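# Pin the fork link to the eye plate

## Task

Join the fork link and the eye plate by pushing the 12 mm pin through both cheeks of the fork and through the eye, with the pin's head resting against the fork on the side facing the parts box. The task fails if the pin is forced into the metal of either fork cheek or the eye plate. At the end neither gripper, alone or together with the other, may still be gripping any loose item apart from the fork link or the fitted pin. The joint only counts if it stays assembled without the robot holding it.

## Robot and tools

Robot: two xArm6 arms with parallel grippers, named left_arm and right_arm. The names are labels only; left_arm sits on the +y side. Scene frame: origin on the table top midway between the arms, +x out over the table, +z up. Base of left_arm is at (-0.010, +0.372, 0) m and base of right_arm at (+0.012, -0.302, 0) m, each turned slightly about z.

Gripper geometry: fingers point along the gripper's +z axis and spread along its y axis. The reported end_effector_position is the pinch point between the pads when closed, roughly 2 cm short of the fingertips; while closing, the tips advance about 10 mm along +z. Printed hand positions can be off, more so at long reach.

Tool execute_actions, argument actions: a list holding one action, one wait, or nothing.
- Empty list {"actions": []}: no command, just returns the current state.
- Action {"rows": [[...]], "steps": N}: N is 1 to 15 control steps of 1/30 s (default 15). Each row is used for one step; if there are fewer rows than steps, the last row repeats. Up to 15 rows.
- Wait {"steps": N}: N up to 300; returns once N steps have elapsed since the previous result, with your reply time included.
- Optional pictures (true/false) chooses whether camera images come back; by default they do.

Each row is one flat list of 14 numbers covering both arms, always all 14 even if one arm stays still: left_arm's six joints then its gripper opening, then right_arm's six joints then its opening. Joint values are absolute target angles in radians in joint space (not Cartesian), in the same column order the Joint positions line prints: waist -6.283 to 6.283, shoulder -2.059 to 2.094, elbow -3.927 to 0.192, forearm roll -6.283 to 6.283, wrist pitch -1.693 to 3.142, wrist roll -6.283 to 6.283. Real ends may differ by up to 0.010 rad. A call is rejected outright (nothing sent) if any target is over 0.010 rad beyond a stated end and further out than that joint's last reading. Targets beyond the real end are clipped, reported as "joint sent to its limit" (possibly referring to an earlier action still running); absence of that line does not prove more room. Gripper opening is an absolute command from -1 (closed) to +1 (fully open, about 0.084 m between pads).

Motion limits: joint targets move at most 3.14 rad/s, ramp up over 0.16 s, and all joints of an arm are slowed together so they arrive at once. Per step a target is kept within 0.623 rad of the measured angle, and if targets would move the gripper more than 70 mm from where it is, they are pulled back. So large moves take several calls. Between calls the simulation keeps running and the arms keep heading for the last row sent, until everything has nearly stopped or a step is HELD.

Result lines: the state line gives, per arm, gripper position (m), orientation quat_wxyz and velocities (m/s, rad/s) in the scene frame. Joint positions and Joint velocities list each arm's joints (rad, rad/s) plus pad gap (m, m/s). grip_measured is the measured opening on the command scale. "joint command not followed" means a clearance check altered or blocked joint targets on some steps; HELD marks steps where your row was partly or wholly not sent. Joint torques are total drive output, with per-arm offsets and noise; nonzero in free air. MOTOR HOT appears from 65 °C; at 80 °C an OVER-TEMPERATURE FAULT brakes that arm until it cools. A TORQUE FAULT (contact torque reaching a load limit: waist and shoulder 43.5, elbow and forearm roll 26.1, wrist pitch and wrist roll 17.4 N m, held weight included) stops the arm, backs the joint off, holds 10 s and drops the rest of the call.

Gripping: to keep hold, command an opening clearly under grip_measured; the bigger the gap, the firmer the squeeze (about 24 N per pad max for items up to about 6 cm). Closing fast can press harder, even springing the fingers open. Commanding the read grip_measured still presses lightly; wider items may slip.

zoom_image: camera is "cam_left_wrist" or "cam_right_wrist" (both 672x504), region [x0, y0, x1, y1] in pixels from the top-left, at most 504 by 504; shows an enlarged part of that camera's newest image. Calibration lines give K, distortion and T_world_to_cam per camera; these may be slightly off.

read_manual: optional section "licences"; returns licence text only, no motion.

finished_scene: scene = the current scene's number; ends it irreversibly and reports whether the goal holds. Replying without any tool call ends everything.

Avoid: dropping or knocking anything off the table, letting the arms collide or press on each other, slams and very hard pushes, forcing the pin into metal, and ending while a gripper still grips a stray object. Loose parts may occasionally get a small push from outside. Smooth, low-effort, quick motion is preferred.

Each tool is called after "Request:" in YAML: its name, and indented under it one key for each argument.

## Session

Request:
execute_actions:
  actions: []

Scene clock: 0.00 s of 6033.50 s.
left_arm: end_effector_position=(+0.6097, +0.2205, +0.3399) grip_measured=+1.00 end_effector_quat_wxyz=(+0.020, -0.540, +0.841, -0.029) end_effector_velocity=(+0.000, +0.000, +0.000) end_effector_angular_velocity=(-0.000, -0.001, +0.001) | right_arm: end_effector_position=(+0.4949, -0.1750, +0.3092) grip_measured=+1.00 end_effector_quat_wxyz=(-0.059, +0.814, +0.557, -0.155) end_effector_velocity=(-0.000, +0.000, +0.000) end_effector_angular_velocity=(-0.000, +0.001, +0.000)
Joint positions: left_arm=[-0.122  0.66  -2.378 -0.011  1.648  1.762  0.084] | right_arm=[ 0.154  0.422 -1.963  0.006  1.874 -0.945  0.084]
Joint velocities: left_arm=[ 0.     0.    -0.001  0.    -0.    -0.001  0.   ] | right_arm=[ 0.    -0.    -0.     0.     0.001 -0.    -0.   ]
Joint torques (N m, as the arm reports them, + toward a larger angle): no reading
Motor temperatures (°C, as the motors report them): left_arm=[29 35 36 33 34 35] | right_arm=[32 31 30 32 38 29]

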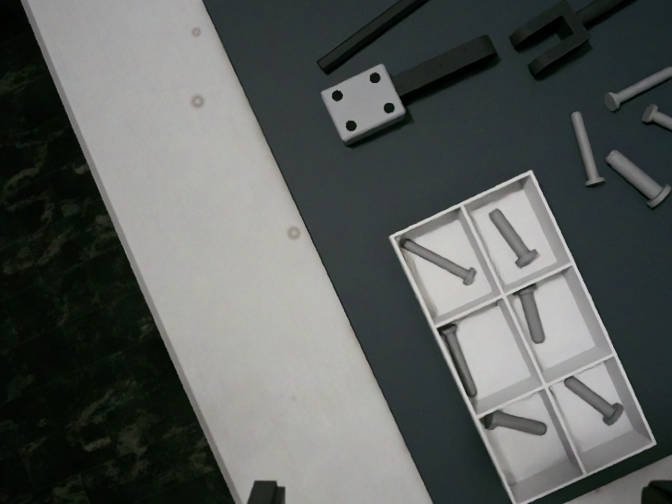

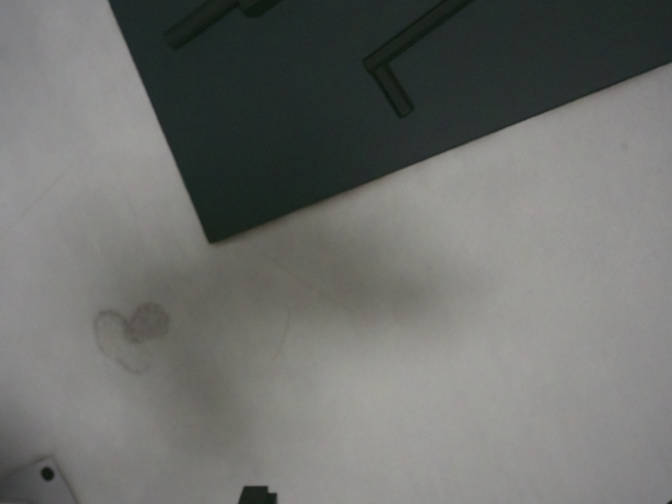

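Request:
execute_actions:
  actions:
    - {"rows":[[-0.325,-0.007,-1.197,0,1.204,1.132,1,0.154,0.422,-1.963,0.006,1.874,-0.945,1]]}
  pictures: false

Request:
execute_actions:
  actions:
    - {"steps":20}

Scene clock: 18.03 s of 6033.50 s.
left_arm: end_effector_position=(+0.5305, +0.1550, +0.3935) grip_measured=+1.00 end_effector_quat_wxyz=(-0.055, +0.656, -0.745, +0.112) end_effector_velocity=(-0.244, -0.028, -0.304) end_effector_angular_velocity=(+0.048, +0.499, +0.392) | right_arm: end_effector_position=(+0.4948, -0.1748, +0.3094) grip_measured=+1.00 end_effector_quat_wxyz=(-0.059, +0.814, +0.557, -0.155) end_effector_velocity=(+0.001, -0.001, +0.000) end_effector_angular_velocity=(+0.000, -0.002, -0.002)
Joint positions: left_arm=[-0.267  0.185 -1.768 -0.003  1.334  1.317  0.084] | right_arm=[ 0.154  0.422 -1.963  0.006  1.874 -0.945  0.084]
Joint velocities: left_arm=[-0.204 -0.677  1.584  0.01  -0.428 -0.613 -0.   ] | right_arm=[-0.002 -0.    -0.     0.    -0.002  0.    -0.   ]
Joint torques (N m, as the arm reports them, + toward a larger angle): left_arm=[  4.13 -14.74 -16.77   0.61  -1.15   0.57] | right_arm=[ -0.55 -21.88 -12.81  -0.24  -0.94   0.53]
Motor temperatures (°C, as the motors report them): left_arm=[29 36 38 33 34 35] | right_arm=[32 31 32 32 38 29]
Steps of this call (steps 1 to 90: nothing new was sent; then 14.53 s passed at rest; steps 91 to 105: all 15 steps of this action). Readings (joint positions):
91: left_arm=[-0.122 0.660 -2.377 -0.011 1.648 1.762] | right_arm=[0.154 0.422 -1.963 0.006 1.874 -0.945]
92: left_arm=[-0.123 0.657 -2.373 -0.011 1.645 1.757] | right_arm=[0.154 0.422 -1.963 0.006 1.874 -0.945]
94: left_arm=[-0.134 0.621 -2.327 -0.010 1.615 1.715] | right_arm=[0.154 0.422 -1.963 0.006 1.874 -0.945]
98: left_arm=[-0.185 0.461 -2.174 -0.008 1.511 1.569] | right_arm=[0.154 0.422 -1.963 0.006 1.874 -0.945]
105: the state above

Scene clock: 18.70 s of 6033.50 s.
left_arm: end_effector_position=(+0.4222, +0.1699, +0.2518) grip_measured=+1.00 end_effector_quat_wxyz=(-0.001, +0.707, -0.707, +0.002) end_effector_velocity=(-0.011, +0.003, -0.012) end_effector_angular_velocity=(+0.010, +0.019, +0.011) | right_arm: end_effector_position=(+0.4948, -0.1748, +0.3094) grip_measured=+1.00 end_effector_quat_wxyz=(-0.059, +0.814, +0.557, -0.155) end_effector_velocity=(+0.001, -0.001, -0.001) end_effector_angular_velocity=(+0.000, -0.001, -0.002)
Joint positions: left_arm=[-0.324 -0.006 -1.203 -0.     1.205  1.133  0.084] | right_arm=[ 0.154  0.422 -1.963  0.006  1.874 -0.945  0.084]
Joint velocities: left_arm=[-0.005 -0.015  0.047  0.001 -0.01  -0.016 -0.   ] | right_arm=[-0.002  0.001 -0.     0.    -0.002 -0.     0.   ]
Joint torques (N m, as the arm reports them, + toward a larger angle): left_arm=[ -0.22 -29.2  -21.01   0.09  -1.24   0.34] | right_arm=[ -0.09 -21.95 -12.78  -0.2   -0.87   0.57]
Motor temperatures (°C, as the motors report them): left_arm=[29 36 38 33 34 35] | right_arm=[32 31 32 32 38 29]
Steps of this call (steps 1 to 20: the robot went on to your last target). Readings (joint positions):
1: left_arm=[-0.273 0.166 -1.718 -0.003 1.322 1.300] | right_arm=[0.154 0.422 -1.963 0.006 1.874 -0.945]
2: left_arm=[-0.277 0.153 -1.672 -0.003 1.312 1.286] | right_arm=[0.154 0.422 -1.963 0.006 1.874 -0.945]
4: left_arm=[-0.284 0.129 -1.584 -0.002 1.294 1.259] | right_arm=[0.154 0.422 -1.963 0.006 1.874 -0.945]
8: left_arm=[-0.301 0.072 -1.419 -0.001 1.256 1.205] | right_arm=[0.154 0.422 -1.963 0.006 1.874 -0.945]
20: the state above
camera_calibration (this result's frames):
cam_left_wrist: T_world_to_cam=[[-0.999766, -0.00760211, 0.0202472, 0.448243], [-0.00778962, 0.999927, -0.00919826, -0.0986612], [-0.0201758, -0.00935383, -0.999753, 0.393401], [0, 0, 0, 1]] pos_world=[0.455307, 0.105741, 0.38332]
cam_right_wrist: T_world_to_cam=[[0.893131, -0.362248, -0.266631, -0.39329], [-0.323136, -0.9291, 0.17988, 0.00756846], [-0.312888, -0.0744985, -0.946864, 0.56128], [0, 0, 0, 1]] pos_world=[0.529323, -0.0936222, 0.425231]

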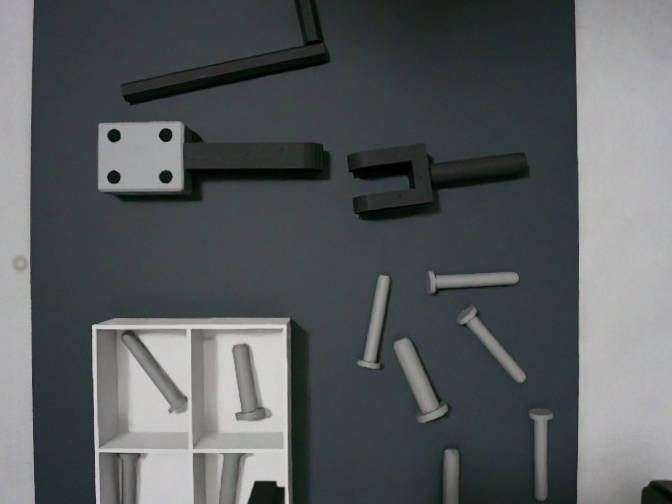

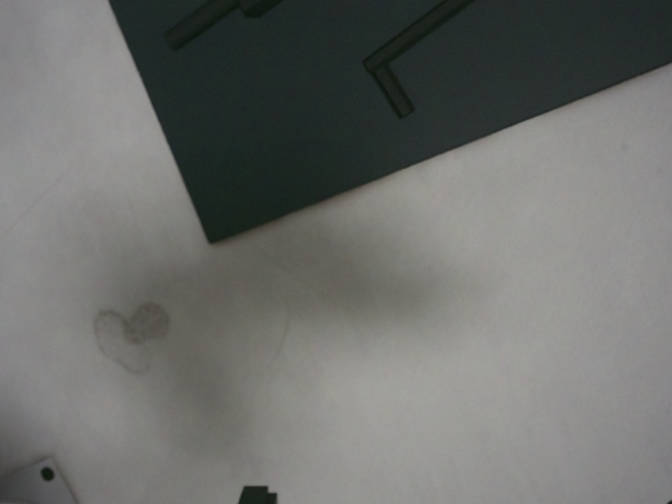

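Request:
zoom_image:
  camera: "cam_left_wrist"
  region: [80,100,580,500]

Region (80, 100, 580, 500) of cam_left_wrist's 672x504 image, scaled by 1.008, with more detail than that image has; it fills the top 403 rows of this view, and the rest is white.

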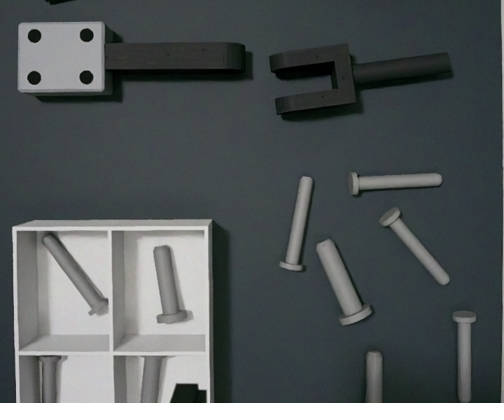

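Request:
execute_actions:
  actions:
    - {"rows":[[-0.325,-0.007,-1.197,0,1.204,1.132,1,-0.102,0.3,-0.914,1.571,1.571,-1.3,1]]}
  pictures: false

Request:
execute_actions:
  actions:
    - {"steps":30}
  pictures: false

Request:
execute_actions:
  actions:
    - {"rows":[[-0.325,-0.007,-1.197,0,1.204,1.132,1,-0.102,0.643,-0.914,1.571,1.571,-1.3,1]]}
  pictures: false

Request:
execute_actions:
  actions:
    - {"steps":20}

Scene clock: 37.57 s of 6033.50 s.
left_arm: end_effector_position=(+0.4205, +0.1703, +0.2499) grip_measured=+1.00 end_effector_quat_wxyz=(+0.000, +0.707, -0.707, +0.000) end_effector_velocity=(-0.000, -0.000, -0.000) end_effector_angular_velocity=(-0.001, +0.001, +0.000) | right_arm: end_effector_position=(+0.4136, -0.1247, +0.1999) grip_measured=+1.00 end_effector_quat_wxyz=(-0.400, +0.770, +0.486, -0.102) end_effector_velocity=(-0.246, +0.208, -0.175) end_effector_angular_velocity=(+1.396, +1.007, -0.981)
Joint positions: left_arm=[-0.325 -0.007 -1.197  0.     1.204  1.132  0.084] | right_arm=[-0.021  0.34  -1.375  0.597  1.668 -1.186  0.084]
Joint velocities: left_arm=[ 0.    -0.     0.001 -0.001 -0.     0.     0.   ] | right_arm=[-0.254 -0.121  1.468  1.602 -0.306 -0.362 -0.   ]
Joint torques (N m, as the arm reports them, + toward a larger angle): left_arm=[ -0.25 -28.97 -20.66   0.24  -1.21   0.45] | right_arm=[  0.55 -20.75 -11.92   2.82   0.15   0.54]
Motor temperatures (°C, as the motors report them): left_arm=[29 36 39 33 34 35] | right_arm=[32 31 33 32 38 29]
Steps of this call (steps 1 to 30: the robot went on to your last target; steps 31 to 90: nothing new was sent; then 15.37 s passed at rest; steps 91 to 105: all 15 steps of this action). Readings (joint positions):
91: left_arm=[-0.325 -0.007 -1.197 -0.000 1.204 1.132] | right_arm=[0.154 0.422 -1.963 0.006 1.874 -0.945]
92: left_arm=[-0.325 -0.007 -1.197 0.000 1.204 1.132] | right_arm=[0.153 0.421 -1.959 0.011 1.871 -0.948]
94: left_arm=[-0.325 -0.007 -1.197 -0.000 1.204 1.132] | right_arm=[0.137 0.410 -1.920 0.053 1.850 -0.972]
98: left_arm=[-0.325 -0.007 -1.197 0.000 1.204 1.132] | right_arm=[0.058 0.377 -1.717 0.252 1.762 -1.076]
105: the state above

Scene clock: 38.57 s of 6033.50 s.
left_arm: end_effector_position=(+0.4205, +0.1703, +0.2499) grip_measured=+1.00 end_effector_quat_wxyz=(+0.000, +0.707, -0.707, +0.000) end_effector_velocity=(+0.000, -0.000, +0.000) end_effector_angular_velocity=(-0.002, -0.000, +0.001) | right_arm: end_effector_position=(+0.4516, -0.0512, +0.2257) grip_measured=+1.00 end_effector_quat_wxyz=(+0.697, -0.697, -0.121, -0.121) end_effector_velocity=(+0.000, -0.000, -0.001) end_effector_angular_velocity=(+0.001, +0.002, -0.004)
Joint positions: left_arm=[-0.325 -0.007 -1.197 -0.     1.204  1.132  0.084] | right_arm=[-0.102  0.3   -0.914  1.571  1.571 -1.3    0.084]
Joint velocities: left_arm=[ 0.     0.    -0.001 -0.002  0.     0.    -0.   ] | right_arm=[-0.001  0.001  0.001  0.003 -0.001 -0.    -0.   ]
Joint torques (N m, as the arm reports them, + toward a larger angle): left_arm=[ -0.57 -29.31 -20.75   0.31  -1.46   0.43] | right_arm=[ -0.18 -17.65 -10.38   1.5    1.49   0.6 ]
Motor temperatures (°C, as the motors report them): left_arm=[29 36 39 33 34 35] | right_arm=[32 31 33 32 38 29]
Steps of this call (steps 1 to 30: the robot went on to your last target). Readings (joint positions):
1: left_arm=[-0.325 -0.007 -1.197 0.000 1.204 1.132] | right_arm=[-0.029 0.336 -1.326 0.654 1.658 -1.198]
2: left_arm=[-0.325 -0.007 -1.197 0.000 1.204 1.132] | right_arm=[-0.039 0.331 -1.273 0.720 1.647 -1.212]
4: left_arm=[-0.325 -0.007 -1.197 0.000 1.204 1.132] | right_arm=[-0.058 0.322 -1.160 0.881 1.623 -1.239]
8: left_arm=[-0.325 -0.007 -1.197 -0.000 1.204 1.132] | right_arm=[-0.087 0.309 -0.991 1.241 1.589 -1.280]
30: the state above

Scene clock: 39.07 s of 6033.50 s.
left_arm: end_effector_position=(+0.4205, +0.1703, +0.2499) grip_measured=+1.00 end_effector_quat_wxyz=(+0.000, +0.707, -0.707, +0.000) end_effector_velocity=(+0.000, +0.000, +0.000) end_effector_angular_velocity=(+0.000, -0.000, +0.001) | right_arm: end_effector_position=(+0.4141, -0.0512, +0.0866) grip_measured=+1.00 end_effector_quat_wxyz=(+0.707, -0.707, -0.005, -0.005) end_effector_velocity=(-0.030, +0.001, -0.078) end_effector_angular_velocity=(+0.008, +0.189, -0.000)
Joint positions: left_arm=[-0.325 -0.007 -1.197  0.     1.204  1.132  0.084] | right_arm=[-0.102  0.625 -0.911  1.571  1.57  -1.3    0.084]
Joint velocities: left_arm=[ 0.     0.    -0.     0.001  0.    -0.002 -0.   ] | right_arm=[-0.     0.21  -0.022  0.002  0.007  0.    -0.   ]
Joint torques (N m, as the arm reports them, + toward a larger angle): left_arm=[ -0.36 -29.04 -20.9    0.45  -1.13   0.36] | right_arm=[ -0.27 -24.55  -8.99   1.18   1.98   0.52]
Motor temperatures (°C, as the motors report them): left_arm=[29 36 39 33 34 35] | right_arm=[32 31 33 32 38 29]
Steps of this call (steps 1 to 15: all 15 steps of this action). Readings (joint positions):
1: left_arm=[-0.325 -0.007 -1.197 -0.000 1.204 1.132] | right_arm=[-0.102 0.300 -0.914 1.571 1.571 -1.300]
2: left_arm=[-0.325 -0.007 -1.197 -0.000 1.204 1.132] | right_arm=[-0.102 0.303 -0.915 1.571 1.571 -1.300]
4: left_arm=[-0.325 -0.007 -1.197 0.000 1.204 1.132] | right_arm=[-0.102 0.337 -0.920 1.571 1.572 -1.300]
8: left_arm=[-0.325 -0.007 -1.197 -0.000 1.204 1.132] | right_arm=[-0.102 0.465 -0.912 1.571 1.571 -1.300]
15: the state above

Scene clock: 39.73 s of 6033.50 s.
left_arm: end_effector_position=(+0.4205, +0.1703, +0.2499) grip_measured=+1.00 end_effector_quat_wxyz=(+0.000, +0.707, -0.707, +0.000) end_effector_velocity=(+0.000, +0.000, +0.000) end_effector_angular_velocity=(+0.000, -0.001, -0.001) | right_arm: end_effector_position=(+0.4142, -0.0512, +0.0851) grip_measured=+1.00 end_effector_quat_wxyz=(+0.710, -0.704, -0.003, -0.003) end_effector_velocity=(-0.001, +0.001, -0.000) end_effector_angular_velocity=(-0.006, -0.005, +0.001)
Joint positions: left_arm=[-0.325 -0.007 -1.197  0.     1.204  1.132  0.084] | right_arm=[-0.103  0.637 -0.916  1.572  1.579 -1.3    0.084]
Joint velocities: left_arm=[ 0.    -0.    -0.001  0.001  0.     0.    -0.   ] | right_arm=[ 0.003 -0.005  0.004 -0.    -0.006 -0.005  0.   ]
Joint torques (N m, as the arm reports them, + toward a larger angle): left_arm=[ -0.19 -29.43 -20.79   0.24  -1.12   0.43] | right_arm=[ 6.83 -1.75 -0.7  -0.9  -4.43 -0.49]
Motor temperatures (°C, as the motors report them): left_arm=[29 36 39 33 34 35] | right_arm=[32 31 33 32 38 29]
Steps of this call (steps 1 to 20: the robot went on to your last target). Readings (joint positions):
1: left_arm=[-0.325 -0.007 -1.197 0.000 1.204 1.132] | right_arm=[-0.102 0.629 -0.912 1.571 1.573 -1.300]
2: left_arm=[-0.325 -0.007 -1.197 0.000 1.204 1.132] | right_arm=[-0.102 0.631 -0.914 1.571 1.574 -1.299]
4: left_arm=[-0.325 -0.007 -1.197 -0.000 1.204 1.132] | right_arm=[-0.102 0.633 -0.916 1.571 1.576 -1.299]
8: left_arm=[-0.325 -0.007 -1.197 -0.000 1.204 1.132] | right_arm=[-0.103 0.635 -0.917 1.571 1.577 -1.299]
20: the state above
camera_calibration (this result's frames):
cam_left_wrist: T_world_to_cam=[[-0.999678, -0.00840528, 0.0239282, 0.445854], [-0.00858498, 0.999936, -0.00741699, -0.0992017], [-0.0238643, -0.00762003, -0.999686, 0.392705], [0, 0, 0, 1]] pos_world=[0.454231, 0.105935, 0.381177]
cam_right_wrist: T_world_to_cam=[[0.0186493, 0.00403422, -0.999818, 0.107035], [-0.999813, 0.00520752, -0.0186282, 0.481631], [0.00513142, 0.999978, 0.00413058, 0.175272], [0, 0, 0, 1]] pos_world=[0.478645, -0.178208, 0.115264]

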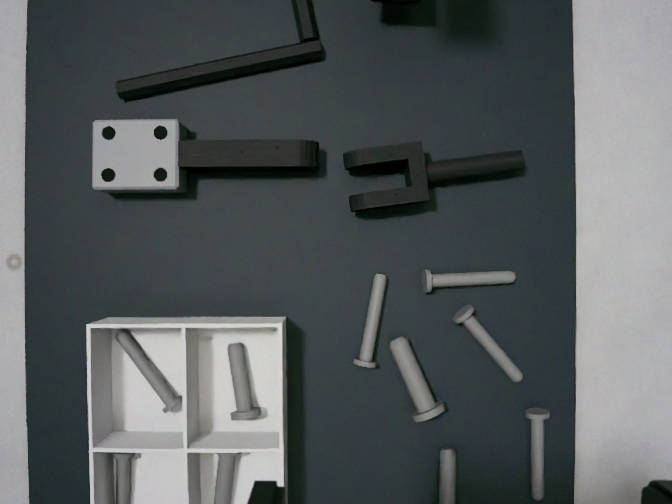

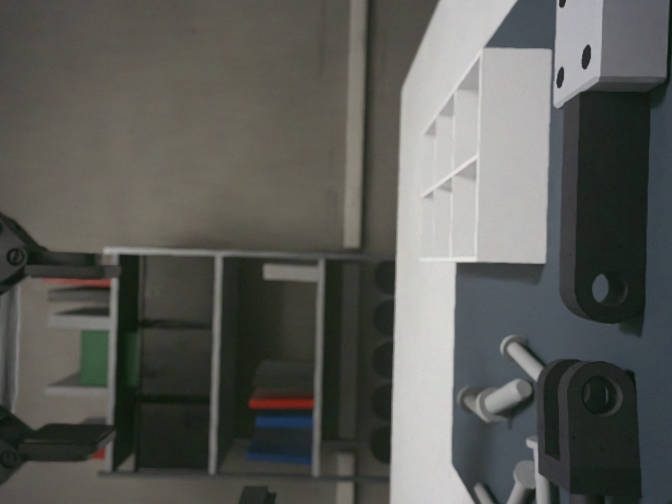

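Request:
execute_actions:
  actions:
    - {"rows":[[-0.3256,0.097,-0.862,0,0.765,0.697,-0.3,-0.102,0.3,-0.914,1.571,1.571,-1.3,1]]}
  pictures: false

Request:
execute_actions:
  actions:
    - {"steps":20}

Scene clock: 67.53 s of 6033.50 s.
left_arm: end_effector_position=(+0.3990, +0.1802, +0.1079) grip_measured=-0.32 end_effector_quat_wxyz=(+0.001, +0.833, -0.553, -0.005) end_effector_velocity=(-0.039, +0.018, -0.119) end_effector_angular_velocity=(-0.000, -0.008, +0.383) | right_arm: end_effector_position=(+0.4509, -0.0509, +0.2162) grip_measured=+1.00 end_effector_quat_wxyz=(+0.698, -0.698, -0.113, -0.114) end_effector_velocity=(+0.019, -0.004, +0.123) end_effector_angular_velocity=(+0.010, -0.278, -0.009)
Joint positions: left_arm=[-0.326  0.092 -0.884  0.     0.802  0.733  0.03 ] | right_arm=[-0.101  0.322 -0.915  1.571  1.57  -1.3    0.084]
Joint velocities: left_arm=[-0.001  0.09   0.288 -0.    -0.385 -0.383  0.   ] | right_arm=[-0.01  -0.268 -0.01   0.004  0.009 -0.001  0.   ]
Joint torques (N m, as the arm reports them, + toward a larger angle): left_arm=[ -0.46 -37.64 -25.11   0.32  -1.41   0.68] | right_arm=[  0.   -11.2   -7.38   0.85   1.15   0.49]
Motor temperatures (°C, as the motors report them): left_arm=[29 36 40 33 34 35] | right_arm=[32 31 31 32 39 29]
Steps of this call (steps 1 to 15: the robot went on to your last target; steps 16 to 90: nothing new was sent; then 24.30 s passed at rest; steps 91 to 105: all 15 steps of this action). Readings (joint positions):
91: left_arm=[-0.325 -0.007 -1.197 -0.000 1.204 1.132] | right_arm=[-0.102 0.634 -0.914 1.571 1.575 -1.300]
92: left_arm=[-0.325 -0.007 -1.195 -0.000 1.199 1.127] | right_arm=[-0.102 0.632 -0.914 1.571 1.574 -1.300]
94: left_arm=[-0.325 -0.001 -1.168 -0.000 1.156 1.086] | right_arm=[-0.099 0.607 -0.901 1.568 1.566 -1.300]
98: left_arm=[-0.325 0.039 -1.050 0.000 1.014 0.944] | right_arm=[-0.098 0.485 -0.906 1.569 1.566 -1.300]
105: the state above

Scene clock: 68.20 s of 6033.50 s.
left_arm: end_effector_position=(+0.3978, +0.1807, +0.1002) grip_measured=-0.32 end_effector_quat_wxyz=(-0.000, +0.843, -0.538, +0.000) end_effector_velocity=(-0.001, +0.000, -0.001) end_effector_angular_velocity=(+0.001, +0.002, +0.001) | right_arm: end_effector_position=(+0.4516, -0.0513, +0.2255) grip_measured=+1.00 end_effector_quat_wxyz=(+0.697, -0.697, -0.120, -0.121) end_effector_velocity=(+0.001, -0.000, +0.002) end_effector_angular_velocity=(-0.001, -0.005, -0.001)
Joint positions: left_arm=[-0.326  0.097 -0.862 -0.     0.765  0.697  0.03 ] | right_arm=[-0.102  0.3   -0.914  1.571  1.571 -1.3    0.084]
Joint velocities: left_arm=[-0.     0.     0.002 -0.    -0.    -0.001  0.   ] | right_arm=[-0.    -0.004 -0.001  0.    -0.001 -0.    -0.   ]
Joint torques (N m, as the arm reports them, + toward a larger angle): left_arm=[ -0.51 -29.55 -18.36   0.35  -1.46   0.36] | right_arm=[ -0.07 -17.64 -10.4    1.56   1.47   0.56]
Motor temperatures (°C, as the motors report them): left_arm=[29 36 40 33 34 35] | right_arm=[32 31 31 32 39 29]
Steps of this call (steps 1 to 20: the robot went on to your last target). Readings (joint positions):
1: left_arm=[-0.326 0.094 -0.877 0.000 0.791 0.722] | right_arm=[-0.101 0.315 -0.915 1.571 1.571 -1.300]
2: left_arm=[-0.326 0.095 -0.873 0.000 0.783 0.714] | right_arm=[-0.101 0.311 -0.914 1.571 1.571 -1.300]
4: left_arm=[-0.326 0.095 -0.870 -0.000 0.774 0.706] | right_arm=[-0.102 0.307 -0.912 1.571 1.571 -1.300]
8: left_arm=[-0.326 0.095 -0.865 -0.000 0.767 0.699] | right_arm=[-0.102 0.303 -0.913 1.571 1.571 -1.300]
20: the state above
camera_calibration (this result's frames):
cam_left_wrist: T_world_to_cam=[[-0.90332, -0.42831, 0.0237614, 0.464315], [-0.428582, 0.903471, -0.00762212, 0.0736236], [-0.0182031, -0.0170689, -0.999689, 0.242058], [0, 0, 0, 1]] pos_world=[0.455385, 0.136485, 0.231511]
cam_right_wrist: T_world_to_cam=[[0.345872, -0.00401137, -0.938273, 0.0846501], [-0.938261, 0.00513581, -0.345889, 0.567709], [0.00620628, 0.999979, -0.00198738, 0.175429], [0, 0, 0, 1]] pos_world=[0.502293, -0.178001, 0.276138]

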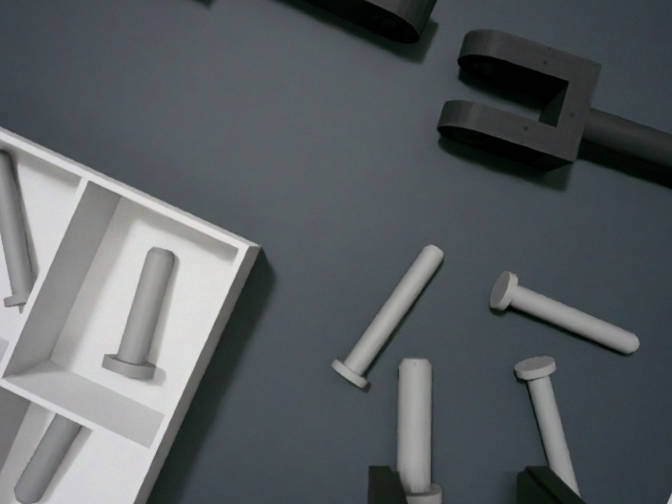

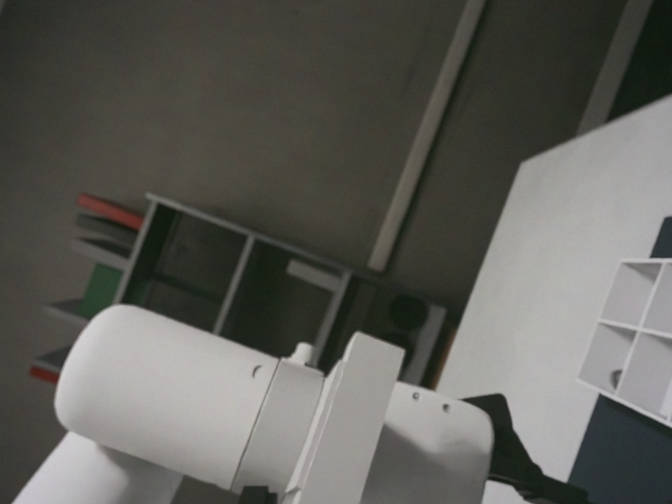

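Request:
execute_actions:
  actions:
    - {"rows":[[-0.3256,0.26,-0.8255,0,0.5655,0.697,-0.3,-0.102,0.3,-0.914,1.571,1.571,-1.3,1]]}
  pictures: false

Request:
execute_actions:
  actions:
    - {"steps":12}
  pictures: false

Request:
execute_actions:
  actions:
    - {"rows":[[-0.3256,0.26,-0.8255,0,0.5655,0.697,-1,0.688,0.1,-1.079,0,0.867,0.655,0]]}
  pictures: false

Request:
execute_actions:
  actions:
    - {"rows":[[-0.1,0.0,-0.862,0,0.862,1.3,-1,0.688,0.212,-1.079,0,0.867,0.655,0]]}
  pictures: false

Request:
execute_actions:
  actions:
    - {"steps":25}

Scene clock: 74.60 s of 6033.50 s.
left_arm: end_effector_position=(+0.3985, +0.1803, +0.0315) grip_measured=-0.32 end_effector_quat_wxyz=(-0.000, +0.843, -0.538, +0.001) end_effector_velocity=(-0.000, +0.000, -0.002) end_effector_angular_velocity=(-0.003, -0.007, +0.000) | right_arm: end_effector_position=(+0.4517, -0.0513, +0.2256) grip_measured=+1.00 end_effector_quat_wxyz=(+0.697, -0.697, -0.120, -0.121) end_effector_velocity=(-0.000, +0.000, +0.001) end_effector_angular_velocity=(-0.000, -0.001, +0.001)
Joint positions: left_arm=[-0.326  0.255 -0.827 -0.     0.57   0.697  0.03 ] | right_arm=[-0.102  0.3   -0.914  1.571  1.571 -1.3    0.084]
Joint velocities: left_arm=[ 0.     0.001  0.01  -0.    -0.019 -0.     0.   ] | right_arm=[ 0.001 -0.001 -0.     0.    -0.    -0.     0.   ]
Joint torques (N m, as the arm reports them, + toward a larger angle): left_arm=[ -0.66 -24.35 -16.15   0.18  -2.43   0.19] | right_arm=[ -0.07 -17.67 -10.29   1.49   1.35   0.54]
Motor temperatures (°C, as the motors report them): left_arm=[29 36 40 33 34 35] | right_arm=[32 31 31 32 39 29]
Steps of this call (steps 1 to 15: the robot went on to your last target; steps 16 to 90: nothing new was sent; then 2.90 s passed at rest; steps 91 to 105: all 15 steps of this action). Readings (joint positions):
91: left_arm=[-0.326 0.097 -0.862 -0.000 0.765 0.697] | right_arm=[-0.102 0.300 -0.914 1.571 1.571 -1.300]
92: left_arm=[-0.326 0.100 -0.862 -0.000 0.760 0.697] | right_arm=[-0.102 0.300 -0.914 1.571 1.571 -1.300]
94: left_arm=[-0.326 0.128 -0.859 -0.000 0.717 0.697] | right_arm=[-0.102 0.300 -0.914 1.571 1.571 -1.300]
98: left_arm=[-0.326 0.233 -0.827 0.000 0.608 0.697] | right_arm=[-0.102 0.300 -0.914 1.571 1.571 -1.300]
105: the state above

Scene clock: 75.00 s of 6033.50 s.
left_arm: end_effector_position=(+0.3985, +0.1803, +0.0307) grip_measured=-0.31 end_effector_quat_wxyz=(-0.000, +0.843, -0.538, +0.002) end_effector_velocity=(-0.000, +0.000, -0.002) end_effector_angular_velocity=(+0.001, +0.001, -0.001) | right_arm: end_effector_position=(+0.4517, -0.0513, +0.2256) grip_measured=+1.00 end_effector_quat_wxyz=(+0.697, -0.697, -0.120, -0.121) end_effector_velocity=(+0.000, -0.000, -0.001) end_effector_angular_velocity=(-0.000, +0.002, -0.001)
Joint positions: left_arm=[-0.326  0.257 -0.827 -0.     0.567  0.697  0.03 ] | right_arm=[-0.102  0.3   -0.914  1.571  1.571 -1.3    0.084]
Joint velocities: left_arm=[ 0.     0.004  0.     0.    -0.003  0.001  0.   ] | right_arm=[-0.     0.002 -0.     0.    -0.001  0.     0.   ]
Joint torques (N m, as the arm reports them, + toward a larger angle): left_arm=[ -0.31 -13.62 -13.56   0.41  -3.21   0.16] | right_arm=[  0.05 -17.43 -10.32   1.52   1.28   0.49]
Motor temperatures (°C, as the motors report them): left_arm=[29 36 40 33 34 35] | right_arm=[32 31 31 32 39 29]
Steps of this call (steps 1 to 12: the robot went on to your last target). Readings (joint positions):
1: left_arm=[-0.326 0.255 -0.827 -0.000 0.569 0.697] | right_arm=[-0.102 0.300 -0.914 1.571 1.571 -1.300]
2: left_arm=[-0.326 0.255 -0.827 -0.000 0.569 0.697] | right_arm=[-0.102 0.300 -0.914 1.571 1.571 -1.300]
4: left_arm=[-0.326 0.256 -0.827 -0.000 0.568 0.697] | right_arm=[-0.102 0.300 -0.914 1.571 1.571 -1.300]
8: left_arm=[-0.326 0.256 -0.827 -0.000 0.567 0.697] | right_arm=[-0.102 0.300 -0.914 1.571 1.571 -1.300]
12: the state above

Scene clock: 75.50 s of 6033.50 s.
left_arm: end_effector_position=(+0.3998, +0.1797, +0.0306) grip_measured=-0.74 end_effector_quat_wxyz=(-0.000, +0.843, -0.538, +0.003) end_effector_velocity=(-0.002, +0.001, -0.001) end_effector_angular_velocity=(+0.002, +0.005, -0.000) | right_arm: end_effector_position=(+0.3558, +0.0657, +0.1776) grip_measured=-0.01 end_effector_quat_wxyz=(-0.427, +0.858, +0.279, -0.064) end_effector_velocity=(-0.202, +0.183, -0.078) end_effector_angular_velocity=(-2.053, -0.594, +0.668)
Joint positions: left_arm=[-0.326  0.259 -0.829 -0.     0.563  0.697  0.012] | right_arm=[ 0.378  0.173 -1.019  1.036  1.131 -0.765  0.044]
Joint velocities: left_arm=[ 0.    -0.     0.002 -0.     0.003  0.001 -0.   ] | right_arm=[ 1.307 -0.309 -0.253 -1.99  -1.107  1.986  0.   ]
Joint torques (N m, as the arm reports them, + toward a larger angle): left_arm=[ -0.28 -13.37  -2.51   0.69   1.27   0.36] | right_arm=[  0.53 -18.69 -12.3   -1.13  -0.19   1.06]
Motor temperatures (°C, as the motors report them): left_arm=[29 36 39 33 34 35] | right_arm=[32 31 32 32 39 29]
Steps of this call (steps 1 to 15: all 15 steps of this action). Readings (joint positions):
1: left_arm=[-0.326 0.257 -0.827 0.000 0.566 0.697] | right_arm=[-0.102 0.300 -0.914 1.571 1.571 -1.300]
2: left_arm=[-0.325 0.257 -0.828 0.000 0.565 0.697] | right_arm=[-0.099 0.299 -0.915 1.567 1.566 -1.295]
4: left_arm=[-0.325 0.259 -0.830 0.000 0.562 0.697] | right_arm=[-0.061 0.288 -0.924 1.526 1.523 -1.253]
8: left_arm=[-0.326 0.259 -0.829 0.000 0.562 0.697] | right_arm=[0.094 0.240 -0.964 1.374 1.375 -1.102]
15: the state above

Scene clock: 76.00 s of 6033.50 s.
left_arm: end_effector_position=(+0.4206, +0.2686, +0.1247) grip_measured=-0.74 end_effector_quat_wxyz=(-0.000, +0.742, -0.671, +0.000) end_effector_velocity=(+0.032, +0.117, +0.163) end_effector_angular_velocity=(-0.025, -0.102, -0.434) | right_arm: end_effector_position=(+0.3610, +0.0534, +0.1203) grip_measured=-0.01 end_effector_quat_wxyz=(-0.011, +0.992, +0.125, -0.010) end_effector_velocity=(+0.037, -0.017, +0.002) end_effector_angular_velocity=(-0.221, -0.217, -1.280)
Joint positions: left_arm=[-0.122  0.027 -0.858  0.     0.83   1.235  0.011] | right_arm=[ 0.683  0.21  -1.078  0.038  0.87   0.508  0.044]
Joint velocities: left_arm=[ 0.274 -0.348 -0.091 -0.     0.334  0.709 -0.   ] | right_arm=[ 0.041  0.015 -0.019 -0.401 -0.039  1.579  0.   ]
Joint torques (N m, as the arm reports them, + toward a larger angle): left_arm=[ -5.76 -17.24 -14.96   0.25  -1.42   0.09] | right_arm=[ -0.33 -18.54 -12.58   1.08  -1.48  -0.69]
Motor temperatures (°C, as the motors report them): left_arm=[29 36 39 33 34 35] | right_arm=[32 31 32 32 39 29]
Steps of this call (steps 1 to 15: all 15 steps of this action). Readings (joint positions):
1: left_arm=[-0.326 0.259 -0.829 -0.000 0.563 0.697] | right_arm=[0.422 0.163 -1.027 0.966 1.094 -0.694]
2: left_arm=[-0.325 0.258 -0.829 -0.000 0.565 0.702] | right_arm=[0.466 0.155 -1.036 0.887 1.056 -0.615]
4: left_arm=[-0.311 0.245 -0.824 -0.000 0.590 0.745] | right_arm=[0.548 0.150 -1.054 0.713 0.988 -0.441]
8: left_arm=[-0.237 0.165 -0.832 0.000 0.685 0.934] | right_arm=[0.647 0.186 -1.070 0.349 0.905 -0.075]
15: the state above

Scene clock: 76.83 s of 6033.50 s.
left_arm: end_effector_position=(+0.4204, +0.2788, +0.1359) grip_measured=-0.74 end_effector_quat_wxyz=(+0.000, +0.727, -0.687, -0.000) end_effector_velocity=(+0.001, -0.000, +0.001) end_effector_angular_velocity=(-0.001, -0.002, +0.001) | right_arm: end_effector_position=(+0.3636, +0.0521, +0.1198) grip_measured=-0.01 end_effector_quat_wxyz=(-0.000, +0.998, +0.067, -0.000) end_effector_velocity=(-0.001, +0.001, -0.000) end_effector_angular_velocity=(-0.001, +0.001, +0.002)
Joint positions: left_arm=[-0.1    0.    -0.862 -0.     0.862  1.3    0.011] | right_arm=[ 0.688  0.212 -1.079  0.     0.867  0.655  0.044]
Joint velocities: left_arm=[ 0.    -0.    -0.002 -0.     0.    -0.     0.   ] | right_arm=[ 0.002  0.001 -0.    -0.     0.001  0.     0.   ]
Joint torques (N m, as the arm reports them, + toward a larger angle): left_arm=[ -0.06 -27.82 -19.1    0.25  -1.25   0.49] | right_arm=[ -0.19 -18.49 -12.76  -0.29  -1.49   0.65]
Motor temperatures (°C, as the motors report them): left_arm=[29 36 39 33 34 35] | right_arm=[32 31 32 32 39 29]
Steps of this call (steps 1 to 25: the robot went on to your last target). Readings (joint positions):
1: left_arm=[-0.115 0.018 -0.860 0.000 0.840 1.254] | right_arm=[0.684 0.210 -1.078 0.027 0.869 0.553]
2: left_arm=[-0.110 0.012 -0.861 0.000 0.846 1.268] | right_arm=[0.685 0.211 -1.079 0.019 0.869 0.584]
4: left_arm=[-0.106 0.007 -0.860 0.000 0.855 1.284] | right_arm=[0.686 0.211 -1.079 0.010 0.868 0.620]
8: left_arm=[-0.102 0.003 -0.860 -0.000 0.860 1.296] | right_arm=[0.687 0.212 -1.079 0.003 0.867 0.646]
25: the state above
camera_calibration (this result's frames):
cam_left_wrist: T_world_to_cam=[[-0.997575, -0.0653129, 0.0240307, 0.464328], [-0.0655072, 0.997825, -0.00738817, -0.183975], [-0.0234959, -0.00894444, -0.999684, 0.279741], [0, 0, 0, 1]] pos_world=[0.457723, 0.216404, 0.267136]
cam_right_wrist: T_world_to_cam=[[0.143921, -0.989581, 0.00391766, 0.0282242], [-0.989578, -0.143937, -0.00417643, 0.433541], [0.00469681, -0.00327576, -0.999984, 0.244829], [0, 0, 0, 1]] pos_world=[0.423811, 0.0911346, 0.246526]

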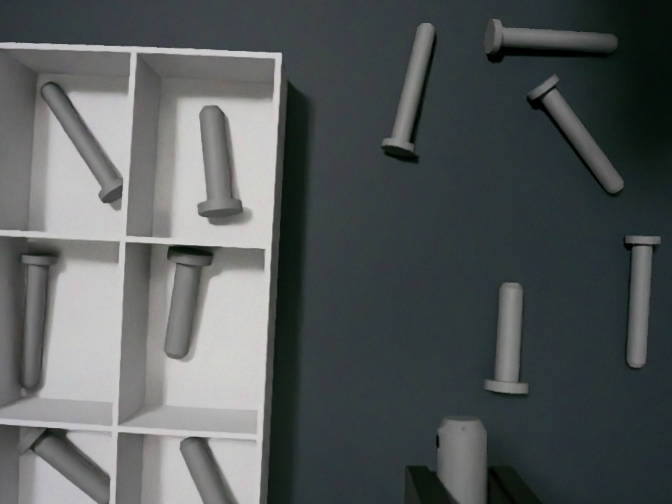

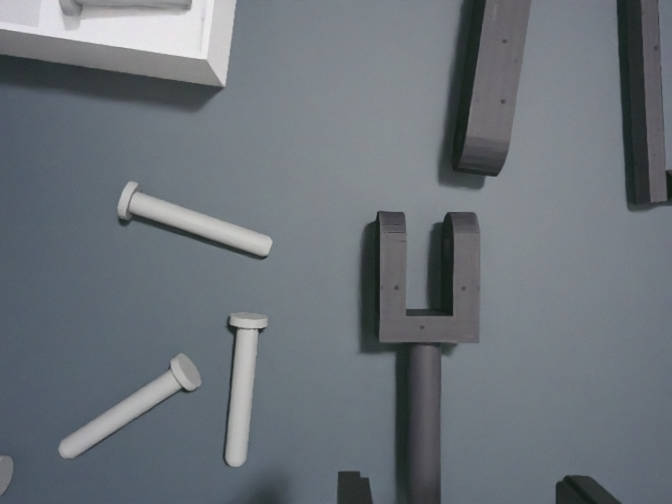

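Request:
execute_actions:
  actions:
    - {"rows":[[-0.1,0.0,-0.862,0,0.862,1.3,-1,0.688,0.379,-1.028,0,0.649,0.655,0]]}
  pictures: false

Request:
execute_actions:
  actions:
    - {"steps":10}
  pictures: false

Request:
execute_actions:
  actions:
    - {"rows":[[-0.1,0.0,-0.862,0,0.862,1.3,-1,0.688,0.379,-1.028,0,0.649,0.655,-1]]}
  pictures: false

Request:
execute_actions:
  actions:
    - {"rows":[[-0.1,0.0,-0.862,0,0.862,1.3,-1,0.688,0.379,-1.028,0,0.649,0.78,-1]]}

Scene clock: 86.17 s of 6033.50 s.
left_arm: end_effector_position=(+0.4204, +0.2788, +0.1359) grip_measured=-0.74 end_effector_quat_wxyz=(+0.000, +0.727, -0.687, +0.000) end_effector_velocity=(+0.000, -0.000, +0.000) end_effector_angular_velocity=(+0.000, -0.001, -0.001) | right_arm: end_effector_position=(+0.3648, +0.0532, +0.0369) grip_measured=-0.01 end_effector_quat_wxyz=(-0.001, +0.998, +0.067, +0.001) end_effector_velocity=(+0.004, +0.005, -0.006) end_effector_angular_velocity=(+0.019, -0.019, +0.002)
Joint positions: left_arm=[-0.1    0.    -0.862  0.     0.862  1.3    0.011] | right_arm=[ 0.688  0.374 -1.031 -0.     0.653  0.655  0.044]
Joint velocities: left_arm=[-0.     0.    -0.001  0.     0.     0.    -0.   ] | right_arm=[ 0.001  0.018  0.002 -0.    -0.047  0.    -0.   ]
Joint torques (N m, as the arm reports them, + toward a larger angle): left_arm=[ -0.55 -27.71 -19.12   0.42  -1.21   0.32] | right_arm=[ -0.25 -18.82 -10.99  -0.31  -1.35   0.6 ]
Motor temperatures (°C, as the motors report them): left_arm=[29 36 39 33 34 35] | right_arm=[32 31 32 32 39 29]
Steps of this call (steps 1 to 15: the robot went on to your last target; steps 16 to 90: nothing new was sent; then 5.83 s passed at rest; steps 91 to 105: all 15 steps of this action). Readings (joint positions):
91: left_arm=[-0.100 -0.000 -0.862 0.000 0.862 1.300] | right_arm=[0.688 0.212 -1.079 -0.000 0.867 0.655]
92: left_arm=[-0.100 -0.000 -0.862 0.000 0.862 1.300] | right_arm=[0.688 0.214 -1.079 -0.000 0.862 0.655]
94: left_arm=[-0.100 0.000 -0.862 0.000 0.862 1.300] | right_arm=[0.688 0.240 -1.074 -0.000 0.820 0.655]
98: left_arm=[-0.100 -0.000 -0.862 -0.000 0.862 1.300] | right_arm=[0.688 0.343 -1.036 0.000 0.704 0.655]
105: the state above

Scene clock: 86.50 s of 6033.50 s.
left_arm: end_effector_position=(+0.4204, +0.2788, +0.1359) grip_measured=-0.74 end_effector_quat_wxyz=(+0.000, +0.727, -0.687, +0.000) end_effector_velocity=(-0.001, +0.000, -0.001) end_effector_angular_velocity=(+0.001, +0.001, -0.001) | right_arm: end_effector_position=(+0.3640, +0.0524, +0.0343) grip_measured=-0.01 end_effector_quat_wxyz=(-0.000, +0.998, +0.067, +0.000) end_effector_velocity=(-0.001, -0.000, -0.001) end_effector_angular_velocity=(-0.001, +0.001, +0.001)
Joint positions: left_arm=[-0.1   -0.    -0.862  0.     0.862  1.3    0.011] | right_arm=[ 0.688  0.378 -1.028 -0.     0.649  0.655  0.044]
Joint velocities: left_arm=[-0.     0.     0.001  0.001 -0.     0.     0.   ] | right_arm=[ 0.001  0.002  0.001 -0.    -0.002 -0.    -0.   ]
Joint torques (N m, as the arm reports them, + toward a larger angle): left_arm=[ -0.3  -27.7  -19.32   0.29  -1.55   0.21] | right_arm=[ -0.3  -19.79 -11.2   -0.25  -1.55   0.5 ]
Motor temperatures (°C, as the motors report them): left_arm=[29 36 39 33 34 35] | right_arm=[32 31 32 32 39 29]
Steps of this call (steps 1 to 10: the robot went on to your last target). Readings (joint positions):
1: left_arm=[-0.100 -0.000 -0.862 0.000 0.862 1.300] | right_arm=[0.688 0.375 -1.031 -0.000 0.652 0.655]
2: left_arm=[-0.100 0.000 -0.862 -0.000 0.862 1.300] | right_arm=[0.688 0.376 -1.030 -0.000 0.651 0.655]
4: left_arm=[-0.100 0.000 -0.862 -0.000 0.862 1.300] | right_arm=[0.688 0.377 -1.029 -0.000 0.650 0.655]
8: left_arm=[-0.100 -0.000 -0.862 0.000 0.862 1.300] | right_arm=[0.688 0.378 -1.028 -0.000 0.649 0.655]
10: the state above

Scene clock: 87.00 s of 6033.50 s.
left_arm: end_effector_position=(+0.4204, +0.2788, +0.1359) grip_measured=-0.74 end_effector_quat_wxyz=(+0.000, +0.727, -0.687, +0.000) end_effector_velocity=(-0.000, -0.000, +0.000) end_effector_angular_velocity=(-0.000, -0.000, +0.000) | right_arm: end_effector_position=(+0.3638, +0.0523, +0.0340) grip_measured=-0.74 end_effector_quat_wxyz=(+0.000, +0.998, +0.067, -0.000) end_effector_velocity=(-0.000, +0.001, -0.000) end_effector_angular_velocity=(+0.000, -0.000, +0.001)
Joint positions: left_arm=[-0.1   -0.    -0.862  0.     0.862  1.3    0.011] | right_arm=[ 0.688  0.379 -1.028 -0.     0.649  0.655  0.011]
Joint velocities: left_arm=[-0. -0. -0.  0.  0. -0.  0.] | right_arm=[ 0.001  0.    -0.     0.    -0.001  0.    -0.   ]
Joint torques (N m, as the arm reports them, + toward a larger angle): left_arm=[ -0.43 -27.83 -19.39   0.22  -1.42   0.58] | right_arm=[ -0.11 -19.56 -11.59  -0.15  -1.59   0.64]
Motor temperatures (°C, as the motors report them): left_arm=[29 36 39 33 34 35] | right_arm=[32 31 32 32 39 29]
Steps of this call (steps 1 to 15: all 15 steps of this action). Readings (joint positions):
1: left_arm=[-0.100 0.000 -0.862 -0.000 0.862 1.300] | right_arm=[0.688 0.379 -1.028 -0.000 0.649 0.655]
2: left_arm=[-0.100 0.000 -0.862 -0.000 0.862 1.300] | right_arm=[0.688 0.379 -1.028 -0.000 0.649 0.655]
4: left_arm=[-0.100 0.000 -0.862 0.000 0.862 1.300] | right_arm=[0.688 0.379 -1.028 -0.000 0.649 0.655]
8: left_arm=[-0.100 0.000 -0.862 0.000 0.862 1.300] | right_arm=[0.688 0.379 -1.028 -0.000 0.649 0.655]
15: the state above

Scene clock: 87.50 s of 6033.50 s.
left_arm: end_effector_position=(+0.4204, +0.2788, +0.1359) grip_measured=-0.74 end_effector_quat_wxyz=(+0.000, +0.727, -0.687, +0.000) end_effector_velocity=(-0.000, -0.000, -0.000) end_effector_angular_velocity=(-0.000, +0.001, +0.001) | right_arm: end_effector_position=(+0.3638, +0.0524, +0.0340) grip_measured=-0.74 end_effector_quat_wxyz=(-0.000, +1.000, +0.005, +0.000) end_effector_velocity=(-0.000, -0.000, -0.000) end_effector_angular_velocity=(-0.001, +0.001, -0.018)
Joint positions: left_arm=[-0.1   -0.    -0.862 -0.     0.862  1.3    0.011] | right_arm=[ 0.688  0.379 -1.028  0.     0.649  0.778  0.011]
Joint velocities: left_arm=[-0.    -0.     0.001 -0.    -0.    -0.     0.   ] | right_arm=[-0.     0.     0.     0.     0.001  0.018  0.   ]
Joint torques (N m, as the arm reports them, + toward a larger angle): left_arm=[ -0.35 -27.6  -19.18   0.18  -1.3    0.31] | right_arm=[ -0.21 -19.77 -11.21  -0.38  -1.39   0.53]
Motor temperatures (°C, as the motors report them): left_arm=[29 36 39 33 34 35] | right_arm=[32 31 32 32 39 29]
Steps of this call (steps 1 to 15: all 15 steps of this action). Readings (joint positions):
1: left_arm=[-0.100 -0.000 -0.862 0.000 0.862 1.300] | right_arm=[0.688 0.379 -1.028 -0.000 0.649 0.655]
2: left_arm=[-0.100 -0.000 -0.862 0.000 0.862 1.300] | right_arm=[0.688 0.379 -1.028 0.000 0.649 0.660]
4: left_arm=[-0.100 0.000 -0.862 0.000 0.862 1.300] | right_arm=[0.688 0.379 -1.028 0.000 0.649 0.697]
8: left_arm=[-0.100 0.000 -0.862 0.000 0.862 1.300] | right_arm=[0.688 0.379 -1.028 0.000 0.649 0.760]
15: the state above
camera_calibration (this result's frames):
cam_left_wrist: T_world_to_cam=[[-0.997576, -0.0653424, 0.0239266, 0.464377], [-0.0655364, 0.997823, -0.00741774, -0.183973], [-0.0233898, -0.00896782, -0.999686, 0.279752], [0, 0, 0, 1]] pos_world=[0.457738, 0.216424, 0.267188]
cam_right_wrist: T_world_to_cam=[[0.021214, -0.999768, 0.00381816, 0.0739733], [-0.999765, -0.0212304, -0.00429737, 0.430716], [0.00437744, -0.0037261, -0.999983, 0.159176], [0, 0, 0, 1]] pos_world=[0.428348, 0.0836935, 0.160741]

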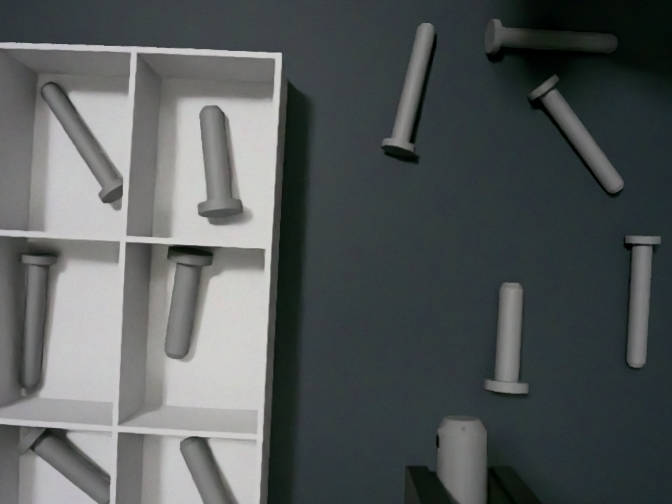

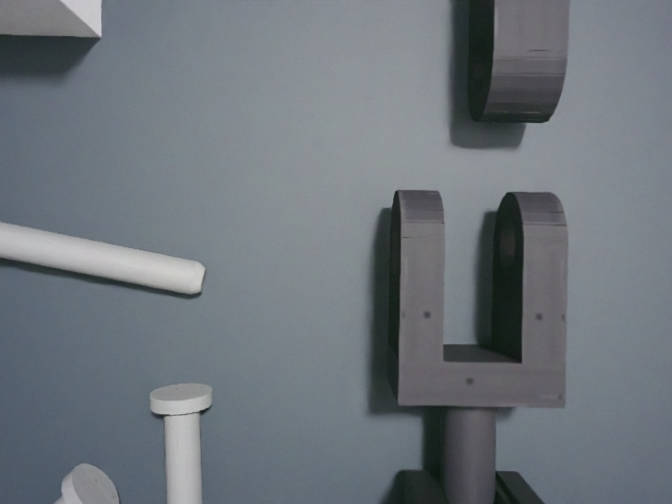

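Request:
execute_actions:
  actions:
    - {"rows":[[-0.1,0.0,-0.862,0,0.862,1.3,-1,0.6605,0.382,-1.033,0,0.651,0.7525,-1]]}
  pictures: false

Request:
execute_actions:
  actions:
    - {"steps":8}

Scene clock: 97.13 s of 6033.50 s.
left_arm: end_effector_position=(+0.4204, +0.2788, +0.1359) grip_measured=-0.74 end_effector_quat_wxyz=(+0.000, +0.727, -0.687, +0.000) end_effector_velocity=(+0.000, -0.000, +0.000) end_effector_angular_velocity=(-0.001, +0.000, +0.001) | right_arm: end_effector_position=(+0.3741, +0.0434, +0.0340) grip_measured=-0.74 end_effector_quat_wxyz=(+0.000, +1.000, +0.005, -0.000) end_effector_velocity=(+0.002, -0.000, +0.001) end_effector_angular_velocity=(+0.002, -0.002, -0.000)
Joint positions: left_arm=[-0.1    0.    -0.862 -0.     0.862  1.3    0.011] | right_arm=[ 0.661  0.382 -1.033  0.     0.651  0.753  0.011]
Joint velocities: left_arm=[ 0.     0.    -0.    -0.001 -0.    -0.    -0.   ] | right_arm=[-0.003 -0.001 -0.001 -0.    -0.001 -0.003 -0.   ]
Joint torques (N m, as the arm reports them, + toward a larger angle): left_arm=[ -0.73 -27.81 -19.23   0.14  -1.32   0.28] | right_arm=[ -0.89 -19.79 -11.29  -0.55  -1.59   0.63]
Motor temperatures (°C, as the motors report them): left_arm=[29 36 40 33 35 35] | right_arm=[32 31 33 32 38 29]
Steps of this call (steps 1 to 15: the robot went on to your last target; steps 16 to 90: nothing new was sent; then 6.13 s passed at rest; steps 91 to 105: all 15 steps of this action). Readings (joint positions):
91: left_arm=[-0.100 0.000 -0.862 -0.000 0.862 1.300] | right_arm=[0.688 0.379 -1.028 0.000 0.649 0.780]
92: left_arm=[-0.100 -0.000 -0.862 -0.000 0.862 1.300] | right_arm=[0.686 0.379 -1.028 0.000 0.649 0.776]
94: left_arm=[-0.100 0.000 -0.862 0.000 0.862 1.300] | right_arm=[0.674 0.381 -1.031 0.000 0.650 0.765]
98: left_arm=[-0.100 0.000 -0.862 -0.000 0.862 1.300] | right_arm=[0.663 0.382 -1.032 0.000 0.651 0.755]
105: the state above

Scene clock: 97.40 s of 6033.50 s.
left_arm: end_effector_position=(+0.4204, +0.2788, +0.1359) grip_measured=-0.74 end_effector_quat_wxyz=(+0.000, +0.727, -0.687, +0.000) end_effector_velocity=(+0.000, +0.000, +0.000) end_effector_angular_velocity=(+0.000, -0.000, -0.002) | right_arm: end_effector_position=(+0.3743, +0.0433, +0.0340) grip_measured=-0.74 end_effector_quat_wxyz=(+0.000, +1.000, +0.005, -0.000) end_effector_velocity=(+0.000, +0.000, +0.000) end_effector_angular_velocity=(+0.001, -0.001, +0.000)
Joint positions: left_arm=[-0.1   -0.    -0.862  0.     0.862  1.3    0.011] | right_arm=[ 0.661  0.382 -1.033 -0.     0.651  0.753  0.011]
Joint velocities: left_arm=[-0.    -0.     0.     0.001  0.     0.002 -0.   ] | right_arm=[ 0. -0. -0.  0. -0. -0.  0.]
Joint torques (N m, as the arm reports them, + toward a larger angle): left_arm=[  0.02 -27.67 -19.3    0.06  -1.34   0.32] | right_arm=[ -1.07 -19.55 -11.38  -0.43  -1.56   0.77]
Motor temperatures (°C, as the motors report them): left_arm=[29 36 40 33 35 35] | right_arm=[32 31 33 32 38 29]
Steps of this call (steps 1 to 8: the robot went on to your last target). Readings (joint positions):
1: left_arm=[-0.100 -0.000 -0.862 0.000 0.862 1.300] | right_arm=[0.661 0.382 -1.033 0.000 0.651 0.753]
2: left_arm=[-0.100 0.000 -0.862 -0.000 0.862 1.300] | right_arm=[0.661 0.382 -1.033 -0.000 0.651 0.753]
4: left_arm=[-0.100 -0.000 -0.862 0.000 0.862 1.300] | right_arm=[0.661 0.382 -1.033 -0.000 0.651 0.753]
8: the state above
camera_calibration (this result's frames):
cam_left_wrist: T_world_to_cam=[[-0.997576, -0.0653423, 0.023927, 0.464377], [-0.0655364, 0.997823, -0.00741752, -0.183973], [-0.0233902, -0.00896763, -0.999686, 0.279752], [0, 0, 0, 1]] pos_world=[0.457738, 0.216424, 0.267188]
cam_right_wrist: T_world_to_cam=[[0.0194292, -0.999803, 0.00402381, 0.0653393], [-0.999803, -0.0194457, -0.00409434, 0.440862], [0.00417178, -0.00394347, -0.999984, 0.15917], [0, 0, 0, 1]] pos_world=[0.438842, 0.074527, 0.16071]

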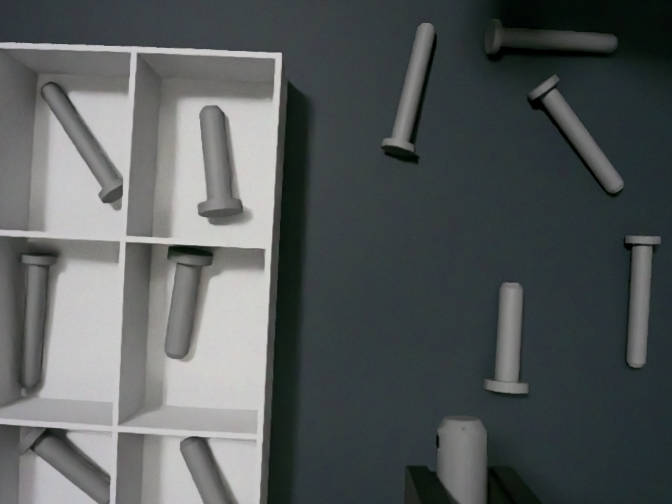

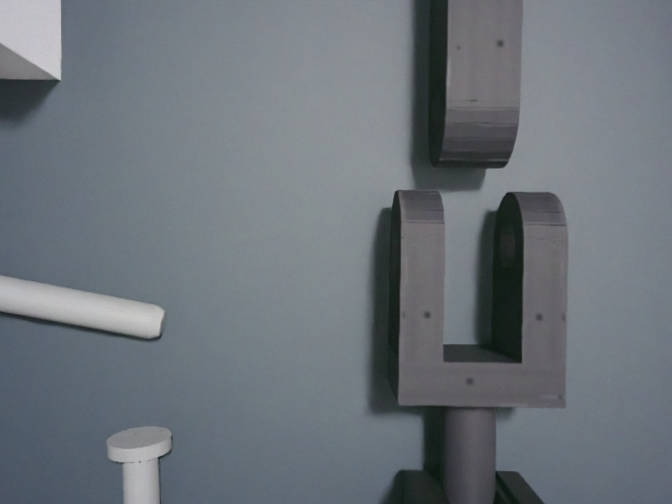

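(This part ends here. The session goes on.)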